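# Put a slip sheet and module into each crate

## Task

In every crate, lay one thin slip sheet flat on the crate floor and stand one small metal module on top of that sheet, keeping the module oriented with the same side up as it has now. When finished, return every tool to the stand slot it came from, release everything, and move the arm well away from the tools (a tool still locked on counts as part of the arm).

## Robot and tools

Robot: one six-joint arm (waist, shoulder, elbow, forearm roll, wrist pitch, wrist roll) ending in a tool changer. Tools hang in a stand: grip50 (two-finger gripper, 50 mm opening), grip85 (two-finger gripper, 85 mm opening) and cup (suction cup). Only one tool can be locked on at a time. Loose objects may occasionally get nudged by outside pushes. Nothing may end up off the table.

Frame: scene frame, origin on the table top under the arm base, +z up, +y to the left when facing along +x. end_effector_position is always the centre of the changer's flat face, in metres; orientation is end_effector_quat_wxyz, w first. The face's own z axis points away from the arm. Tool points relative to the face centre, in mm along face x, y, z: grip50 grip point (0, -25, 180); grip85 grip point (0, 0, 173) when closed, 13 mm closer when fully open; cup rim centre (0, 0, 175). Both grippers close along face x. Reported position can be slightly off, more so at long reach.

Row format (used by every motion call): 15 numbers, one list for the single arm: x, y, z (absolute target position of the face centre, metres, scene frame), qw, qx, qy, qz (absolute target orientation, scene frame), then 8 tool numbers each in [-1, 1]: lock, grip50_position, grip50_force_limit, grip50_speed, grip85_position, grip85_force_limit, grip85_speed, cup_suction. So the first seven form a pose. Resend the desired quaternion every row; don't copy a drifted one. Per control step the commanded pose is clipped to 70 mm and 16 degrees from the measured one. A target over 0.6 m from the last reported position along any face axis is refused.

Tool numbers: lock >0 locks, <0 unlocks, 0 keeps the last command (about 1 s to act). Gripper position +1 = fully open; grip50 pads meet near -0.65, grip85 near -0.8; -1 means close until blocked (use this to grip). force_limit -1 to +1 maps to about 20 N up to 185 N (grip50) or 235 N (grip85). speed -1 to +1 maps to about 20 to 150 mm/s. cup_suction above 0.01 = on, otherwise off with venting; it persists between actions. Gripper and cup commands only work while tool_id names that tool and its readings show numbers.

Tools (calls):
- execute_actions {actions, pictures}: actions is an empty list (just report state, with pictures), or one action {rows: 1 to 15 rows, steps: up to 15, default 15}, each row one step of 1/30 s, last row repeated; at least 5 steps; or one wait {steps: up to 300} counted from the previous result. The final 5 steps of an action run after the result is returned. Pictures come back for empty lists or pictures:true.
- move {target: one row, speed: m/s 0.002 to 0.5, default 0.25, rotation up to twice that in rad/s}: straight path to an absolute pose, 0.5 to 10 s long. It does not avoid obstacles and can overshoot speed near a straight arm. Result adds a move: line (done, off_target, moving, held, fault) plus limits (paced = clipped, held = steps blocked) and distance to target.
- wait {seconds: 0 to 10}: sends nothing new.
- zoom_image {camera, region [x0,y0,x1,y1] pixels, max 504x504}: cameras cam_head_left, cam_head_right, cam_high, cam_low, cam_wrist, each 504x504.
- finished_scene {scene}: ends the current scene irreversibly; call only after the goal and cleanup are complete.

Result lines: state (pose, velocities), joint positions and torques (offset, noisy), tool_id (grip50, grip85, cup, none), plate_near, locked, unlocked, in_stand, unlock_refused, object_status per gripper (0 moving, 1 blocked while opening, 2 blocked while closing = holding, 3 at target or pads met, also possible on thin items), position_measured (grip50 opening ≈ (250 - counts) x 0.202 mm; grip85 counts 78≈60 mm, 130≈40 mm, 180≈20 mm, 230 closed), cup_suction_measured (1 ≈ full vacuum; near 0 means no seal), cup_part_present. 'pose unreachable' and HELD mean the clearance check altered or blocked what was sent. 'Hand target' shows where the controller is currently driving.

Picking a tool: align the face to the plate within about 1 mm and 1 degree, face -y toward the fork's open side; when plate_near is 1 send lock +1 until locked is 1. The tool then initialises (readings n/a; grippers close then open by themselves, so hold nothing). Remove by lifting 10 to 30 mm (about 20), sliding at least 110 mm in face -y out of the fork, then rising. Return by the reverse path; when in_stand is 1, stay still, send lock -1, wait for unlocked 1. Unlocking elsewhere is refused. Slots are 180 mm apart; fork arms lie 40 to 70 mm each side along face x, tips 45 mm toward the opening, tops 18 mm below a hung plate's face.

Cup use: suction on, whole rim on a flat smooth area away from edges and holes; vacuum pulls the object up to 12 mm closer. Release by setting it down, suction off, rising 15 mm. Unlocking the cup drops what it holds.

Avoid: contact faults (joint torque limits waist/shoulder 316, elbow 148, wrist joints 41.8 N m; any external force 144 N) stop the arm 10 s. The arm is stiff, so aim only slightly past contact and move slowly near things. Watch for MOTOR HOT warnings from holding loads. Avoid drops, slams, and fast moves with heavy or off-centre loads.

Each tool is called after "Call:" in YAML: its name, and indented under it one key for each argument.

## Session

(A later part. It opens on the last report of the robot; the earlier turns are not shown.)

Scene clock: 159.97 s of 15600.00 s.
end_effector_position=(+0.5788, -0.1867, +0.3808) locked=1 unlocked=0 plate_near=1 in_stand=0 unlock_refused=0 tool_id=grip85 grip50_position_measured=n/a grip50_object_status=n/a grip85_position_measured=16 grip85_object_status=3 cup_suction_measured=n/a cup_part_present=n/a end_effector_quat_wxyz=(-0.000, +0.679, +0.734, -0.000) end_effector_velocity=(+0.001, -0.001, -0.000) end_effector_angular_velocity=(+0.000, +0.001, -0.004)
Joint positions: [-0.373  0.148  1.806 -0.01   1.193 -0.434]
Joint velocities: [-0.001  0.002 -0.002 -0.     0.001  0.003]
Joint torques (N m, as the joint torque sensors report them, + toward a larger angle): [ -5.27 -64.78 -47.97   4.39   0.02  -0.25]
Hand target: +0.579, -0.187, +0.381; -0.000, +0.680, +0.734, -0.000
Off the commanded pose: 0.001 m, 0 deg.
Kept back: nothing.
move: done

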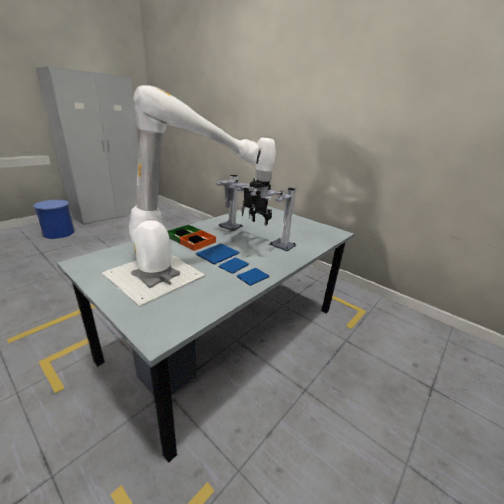

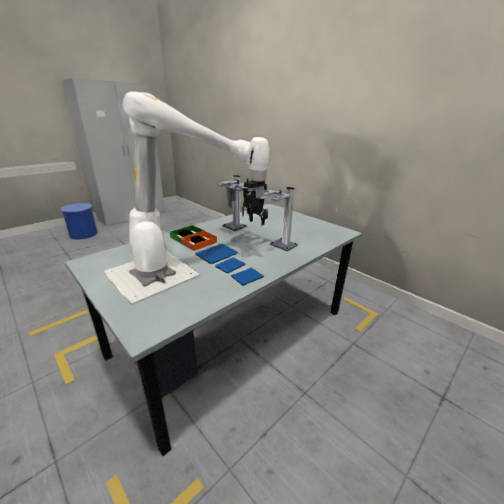

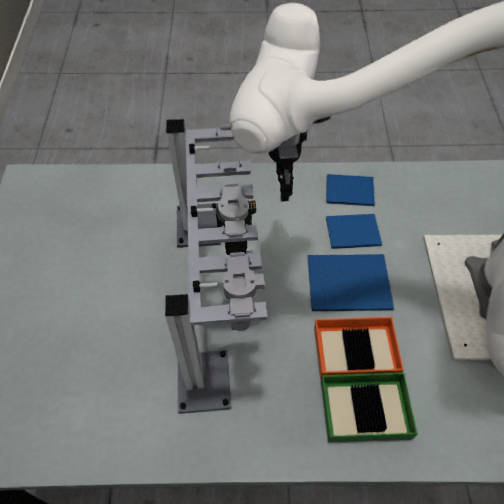

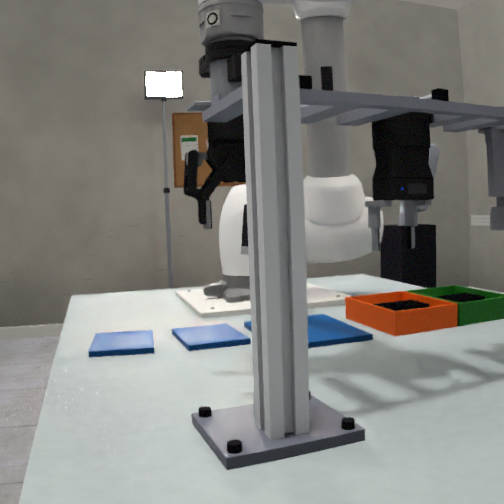

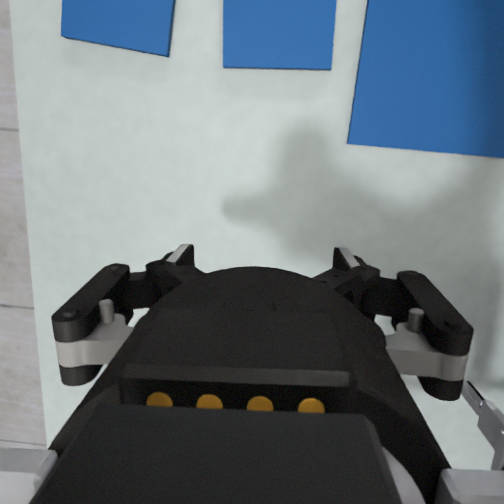

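Call:
move:
  target: [0.7089,-0.1760,0.381,0,0.6794,0.7337,0,0,1,0,0,0.9,-0.5,0.2,0]
  speed: 0.12

Call:
move:
  target: [0.7089,-0.1760,0.3612,0,0.6794,0.7337,0,0,1,0,0,0.9,-0.5,0.2,0]
  speed: 0.03

Scene clock: 161.80 s of 15600.00 s.
end_effector_position=(+0.7089, -0.1761, +0.3808) locked=1 unlocked=0 plate_near=1 in_stand=0 unlock_refused=0 tool_id=grip85 grip50_position_measured=n/a grip50_object_status=n/a grip85_position_measured=16 grip85_object_status=3 cup_suction_measured=n/a cup_part_present=n/a end_effector_quat_wxyz=(+0.000, +0.679, +0.734, +0.000) end_effector_velocity=(+0.001, +0.000, -0.000) end_effector_angular_velocity=(-0.000, -0.001, +0.000)
Joint positions: [-0.297  0.336  1.567 -0.009  1.244 -0.358]
Joint velocities: [ 0.001  0.002 -0.002 -0.    -0.     0.   ]
Joint torques (N m, as the joint torque sensors report them, + toward a larger angle): [ -2.83 -85.91 -49.25   4.39   0.15   0.04]
Hand target: +0.709, -0.176, +0.381; +0.000, +0.679, +0.734, +0.000
Off the commanded pose: 0.000 m, 0 deg.
Kept back: nothing.
move: done

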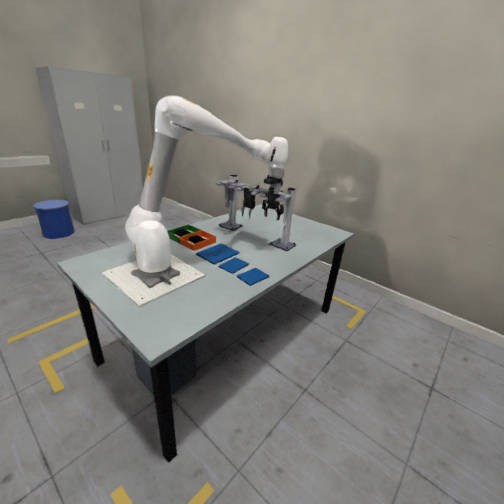

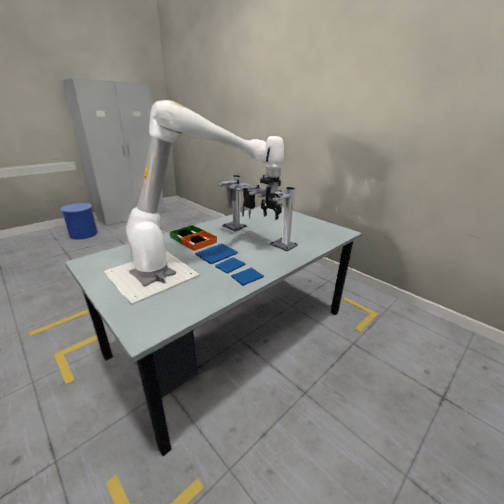

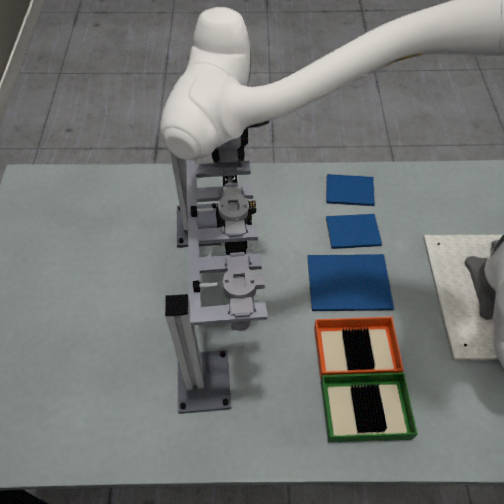

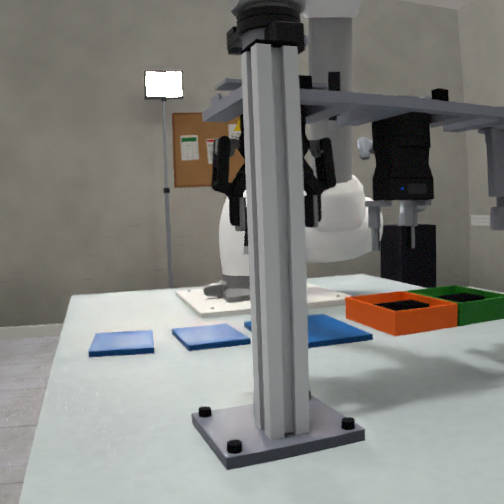

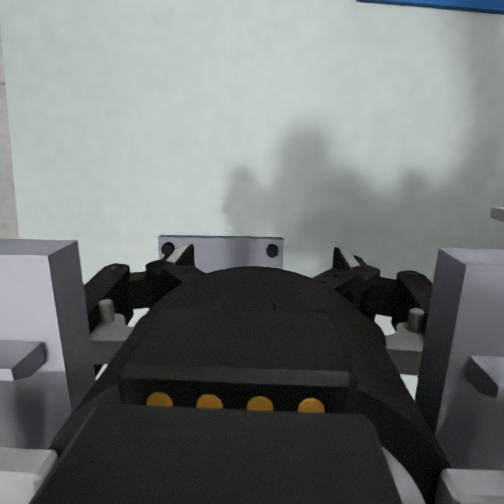

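Scene clock: 162.70 s of 15600.00 s.
end_effector_position=(+0.7089, -0.1760, +0.3613) locked=1 unlocked=0 plate_near=1 in_stand=1 unlock_refused=0 tool_id=grip85 grip50_position_measured=n/a grip50_object_status=n/a grip85_position_measured=16 grip85_object_status=3 cup_suction_measured=n/a cup_part_present=n/a end_effector_quat_wxyz=(-0.000, +0.679, +0.734, +0.000) end_effector_velocity=(+0.000, -0.000, -0.001) end_effector_angular_velocity=(-0.000, -0.001, -0.001)
Joint positions: [-0.297  0.346  1.59  -0.009  1.211 -0.358]
Joint velocities: [-0.     0.     0.001 -0.    -0.003  0.   ]
Joint torques (N m, as the joint torque sensors report them, + toward a larger angle): [ -3.   -85.45 -48.57   4.3    0.4   -0.07]
Hand target: +0.709, -0.176, +0.361; -0.000, +0.679, +0.734, +0.000
Off the commanded pose: 0.000 m, 0 deg.
Kept back: nothing.
move: done

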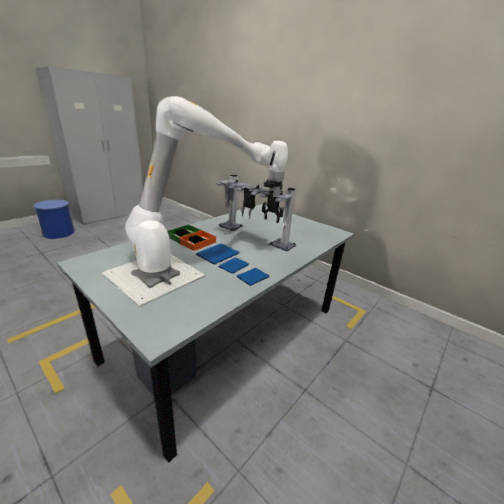

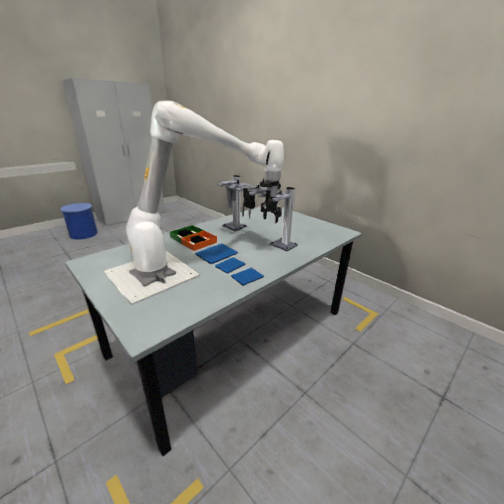

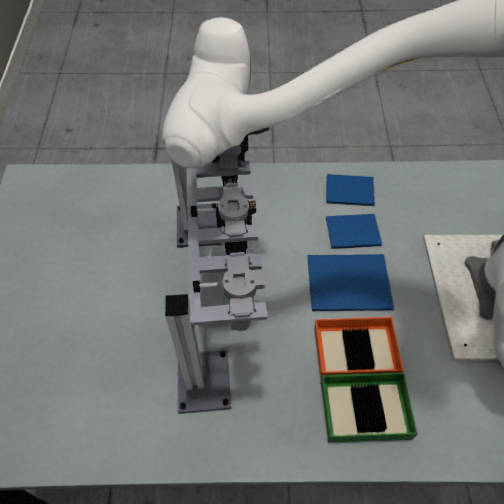

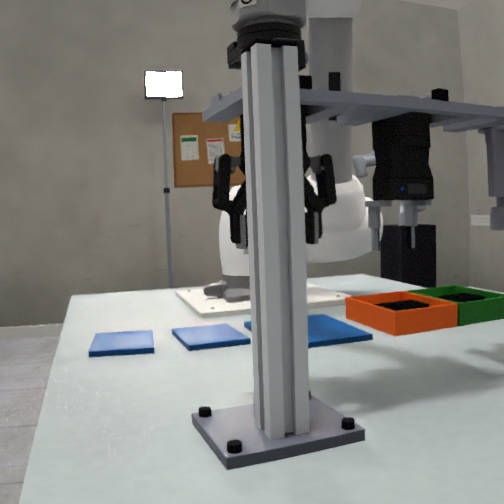

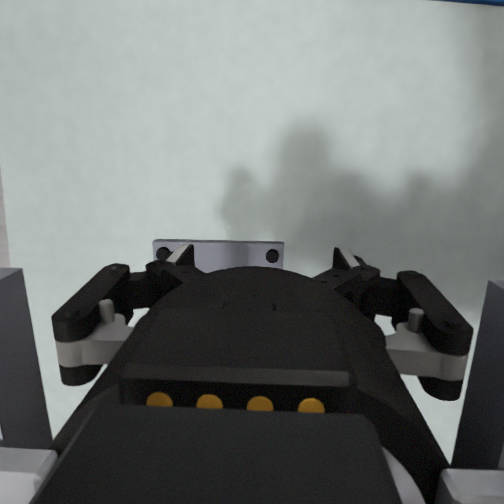

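Call:
execute_actions:
  actions:
    - {"rows":[[0.7089,-0.1760,0.3612,0,0.6794,0.7337,0,-1,1,0,0,0.9,-0.5,0.2,0]],"steps":15}

Call:
execute_actions:
  actions:
    - {"rows":[[0.7089,-0.1760,0.3612,0,0.6794,0.7337,0,-1,1,0,0,0.9,-0.5,0.2,0]],"steps":15}

Scene clock: 163.17 s of 15600.00 s.
end_effector_position=(+0.7089, -0.1760, +0.3611) locked=0 unlocked=0 plate_near=1 in_stand=1 unlock_refused=0 tool_id=none grip50_position_measured=n/a grip50_object_status=n/a grip85_position_measured=n/a grip85_object_status=n/a cup_suction_measured=n/a cup_part_present=n/a end_effector_quat_wxyz=(-0.000, +0.679, +0.734, -0.000) end_effector_velocity=(+0.000, -0.000, +0.001) end_effector_angular_velocity=(-0.000, -0.002, -0.000)
Joint positions: [-0.297  0.346  1.59  -0.009  1.211 -0.358]
Joint velocities: [-0.    -0.001 -0.002  0.     0.     0.   ]
Joint torques (N m, as the joint torque sensors report them, + toward a larger angle): [ -4.37 -84.43 -47.83   4.16   0.04  -0.05]
Steps of this call (steps 1 to 4: nothing new was sent; steps 5 to 14: the first 10 steps of this action). Readings (end_effector_position | what the end effector reports):
5: (+0.7088, -0.1760, +0.3611) | locked=1 unlocked=0 plate_near=1 in_stand=1 unlock_refused=0 tool_id=grip85 grip50_position_measured=n/a grip50_object_status=n/a grip85_position_measured=16 grip85_object_status=3 cup_suction_measured=n/a cup_part_present=n/a
6: (+0.7088, -0.1760, +0.3610) | locked=1 unlocked=0 plate_near=1 in_stand=1 unlock_refused=0 tool_id=grip85 grip50_position_measured=n/a grip50_object_status=n/a grip85_position_measured=16 grip85_object_status=3 cup_suction_measured=n/a cup_part_present=n/a
8: (+0.7088, -0.1760, +0.3610) | locked=1 unlocked=0 plate_near=1 in_stand=1 unlock_refused=0 tool_id=grip85 grip50_position_measured=n/a grip50_object_status=n/a grip85_position_measured=16 grip85_object_status=3 cup_suction_measured=n/a cup_part_present=n/a
12: (+0.7089, -0.1760, +0.3611) | locked=0 unlocked=0 plate_near=1 in_stand=1 unlock_refused=0 tool_id=none grip50_position_measured=n/a grip50_object_status=n/a grip85_position_measured=n/a grip85_object_status=n/a cup_suction_measured=n/a cup_part_present=n/a
14: the state above

Scene clock: 163.67 s of 15600.00 s.
end_effector_position=(+0.7089, -0.1760, +0.3612) locked=0 unlocked=1 plate_near=0 in_stand=1 unlock_refused=0 tool_id=none grip50_position_measured=n/a grip50_object_status=n/a grip85_position_measured=n/a grip85_object_status=n/a cup_suction_measured=n/a cup_part_present=n/a end_effector_quat_wxyz=(+0.000, +0.679, +0.734, -0.000) end_effector_velocity=(-0.000, -0.000, -0.001) end_effector_angular_velocity=(+0.001, +0.002, +0.000)
Joint positions: [-0.297  0.346  1.59  -0.009  1.211 -0.358]
Joint velocities: [-0.     0.001  0.    -0.     0.001 -0.   ]
Joint torques (N m, as the joint torque sensors report them, + toward a larger angle): [ -2.71 -76.42 -42.39   4.4   -0.01  -0.07]
Off your previous action's commanded pose: 0.000 m, 0 deg at its last step (step 5 of this call).
Steps of this call (steps 1 to 5: the last 5 steps of your previous action; steps 6 to 15: the first 10 steps of this action). Readings (end_effector_position | what the end effector reports):
6: (+0.7090, -0.1760, +0.3613) | locked=0 unlocked=0 plate_near=0 in_stand=1 unlock_refused=0 tool_id=none grip50_position_measured=n/a grip50_object_status=n/a grip85_position_measured=n/a grip85_object_status=n/a cup_suction_measured=n/a cup_part_present=n/a
7: (+0.7090, -0.1760, +0.3613) | locked=0 unlocked=0 plate_near=0 in_stand=1 unlock_refused=0 tool_id=none grip50_position_measured=n/a grip50_object_status=n/a grip85_position_measured=n/a grip85_object_status=n/a cup_suction_measured=n/a cup_part_present=n/a
9: (+0.7089, -0.1760, +0.3613) | locked=0 unlocked=0 plate_near=0 in_stand=1 unlock_refused=0 tool_id=none grip50_position_measured=n/a grip50_object_status=n/a grip85_position_measured=n/a grip85_object_status=n/a cup_suction_measured=n/a cup_part_present=n/a
13: (+0.7089, -0.1760, +0.3612) | locked=0 unlocked=0 plate_near=0 in_stand=1 unlock_refused=0 tool_id=none grip50_position_measured=n/a grip50_object_status=n/a grip85_position_measured=n/a grip85_object_status=n/a cup_suction_measured=n/a cup_part_present=n/a
15: the state above

Unlocked. Rise and clear.

Call:
move:
  target: [0.7089,-0.1760,0.42,0,0.6794,0.7337,0,0,1,0,0,0.9,-0.5,0.2,0]
  speed: 0.12

Call:
move:
  target: [0.38,-0.10,0.55,0,0.6794,0.7337,0,0,1,0,0,0.9,-0.5,0.2,0]
  speed: 0.3

Scene clock: 164.97 s of 15600.00 s.
end_effector_position=(+0.7090, -0.1760, +0.4199) locked=0 unlocked=1 plate_near=0 in_stand=0 unlock_refused=0 tool_id=none grip50_position_measured=n/a grip50_object_status=n/a grip85_position_measured=n/a grip85_object_status=n/a cup_suction_measured=n/a cup_part_present=n/a end_effector_quat_wxyz=(-0.000, +0.679, +0.734, -0.000) end_effector_velocity=(+0.000, -0.000, +0.000) end_effector_angular_velocity=(+0.001, +0.001, +0.000)
Joint positions: [-0.297  0.317  1.519 -0.008  1.311 -0.358]
Joint velocities: [-0.     0.001 -0.001  0.     0.001 -0.   ]
Joint torques (N m, as the joint torque sensors report them, + toward a larger angle): [ -2.57 -75.33 -43.46   4.48  -0.22  -0.04]
Hand target: +0.709, -0.176, +0.420; +0.000, +0.679, +0.734, -0.000
Off your previous action's commanded pose: 0.000 m, 0 deg at its last step (step 5 of this call).
Off the commanded pose: 0.000 m, 0 deg.
Kept back: nothing.
move: done

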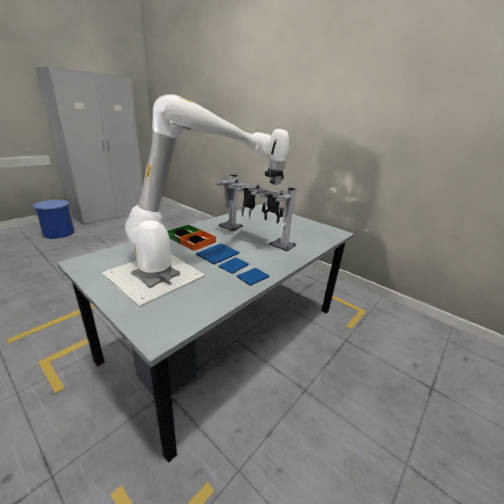

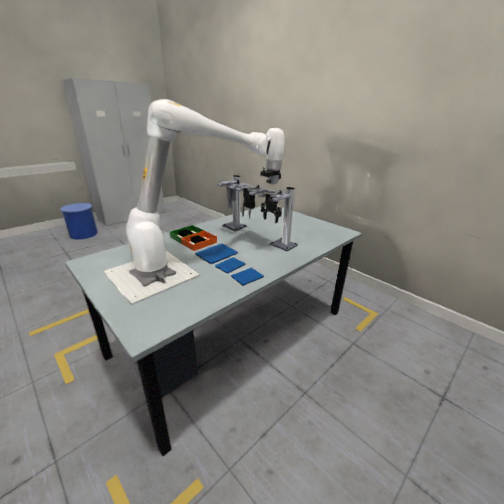

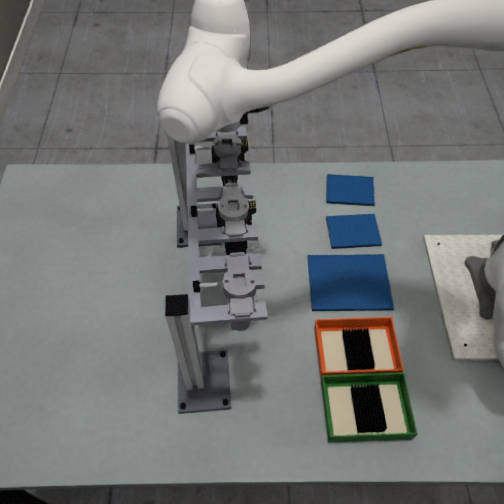

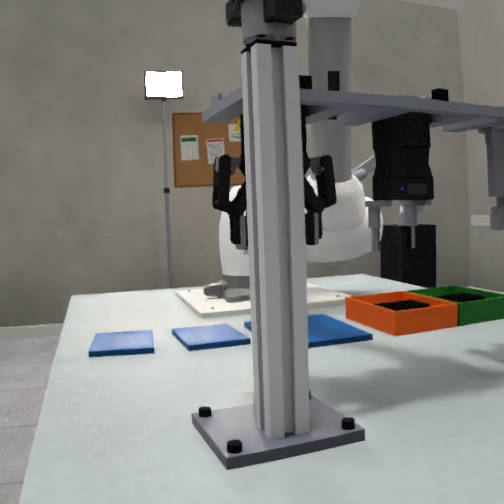

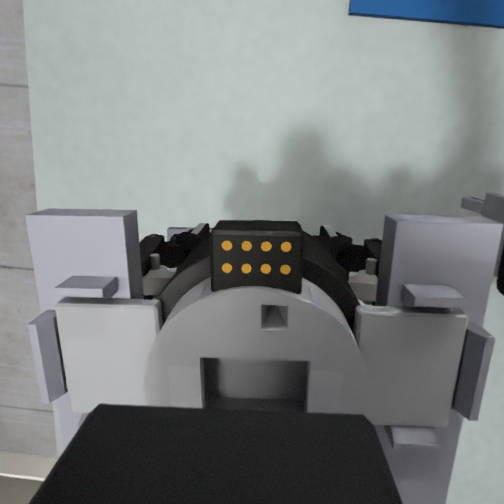

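Scene clock: 166.70 s of 15600.00 s.
end_effector_position=(+0.3803, -0.0997, +0.5505) locked=0 unlocked=1 plate_near=0 in_stand=0 unlock_refused=0 tool_id=none grip50_position_measured=n/a grip50_object_status=n/a grip85_position_measured=n/a grip85_object_status=n/a cup_suction_measured=n/a cup_part_present=n/a end_effector_quat_wxyz=(-0.000, +0.680, +0.734, -0.000) end_effector_velocity=(-0.001, +0.000, +0.000) end_effector_angular_velocity=(-0.000, +0.000, -0.000)
Joint positions: [-0.341 -0.266  1.879 -0.008  1.534 -0.405]
Joint velocities: [-0.    -0.002  0.    -0.     0.001 -0.   ]
Joint torques (N m, as the joint torque sensors report them, + toward a larger angle): [ -3.29 -15.15 -45.02   4.59  -0.1   -0.13]
Hand target: +0.380, -0.100, +0.551; -0.000, +0.680, +0.734, -0.000
Off the commanded pose: 0.001 m, 0 deg.
Kept back: nothing.
move: done

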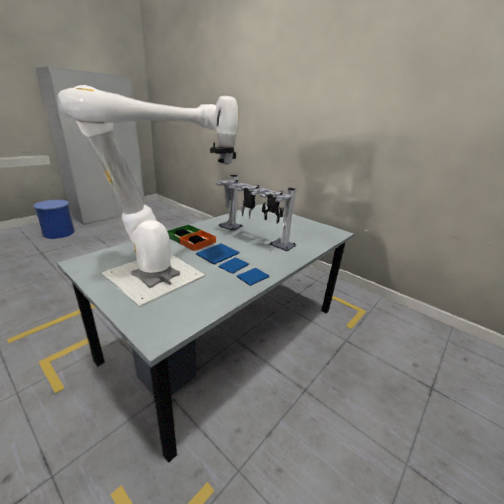

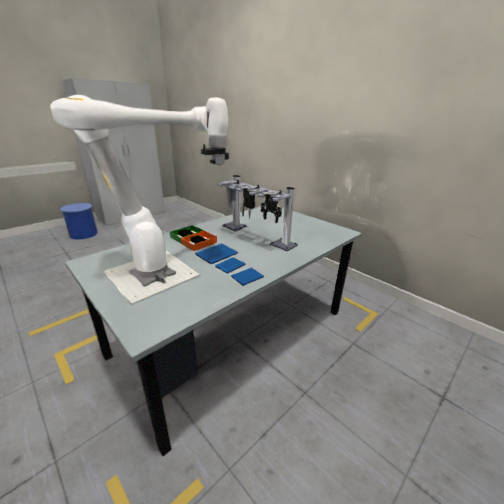

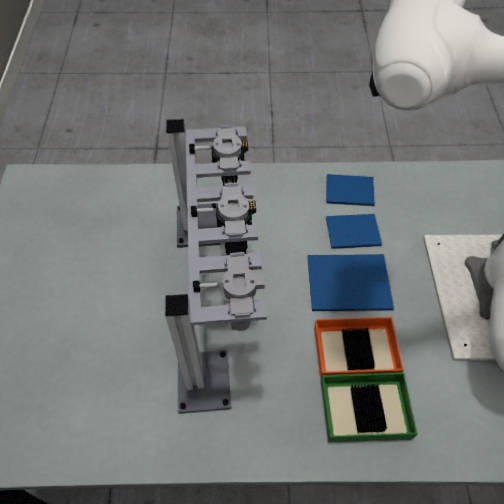

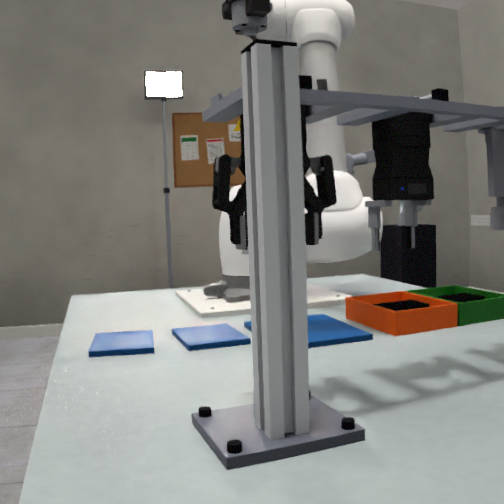

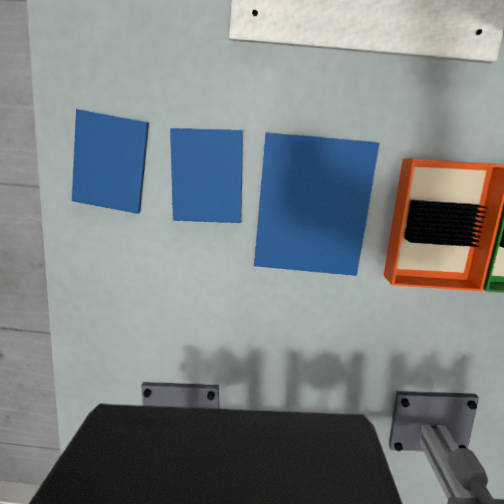

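Call:
zoom_image:
  camera: "cam_high"
  region: [300,305,430,450]

Region (300, 305, 430, 450) of cam_high's 504x504 image, scaled by 3.476, with more detail than that image has; it fills the left 452 columns of this view, and the rest is white.

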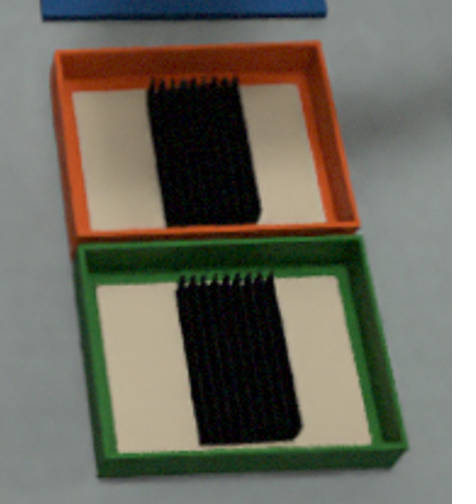

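Both modules stand on flat sheets; tools are hung.

Call:
finished_scene:
  scene: 2

The scene is finished: the task was done.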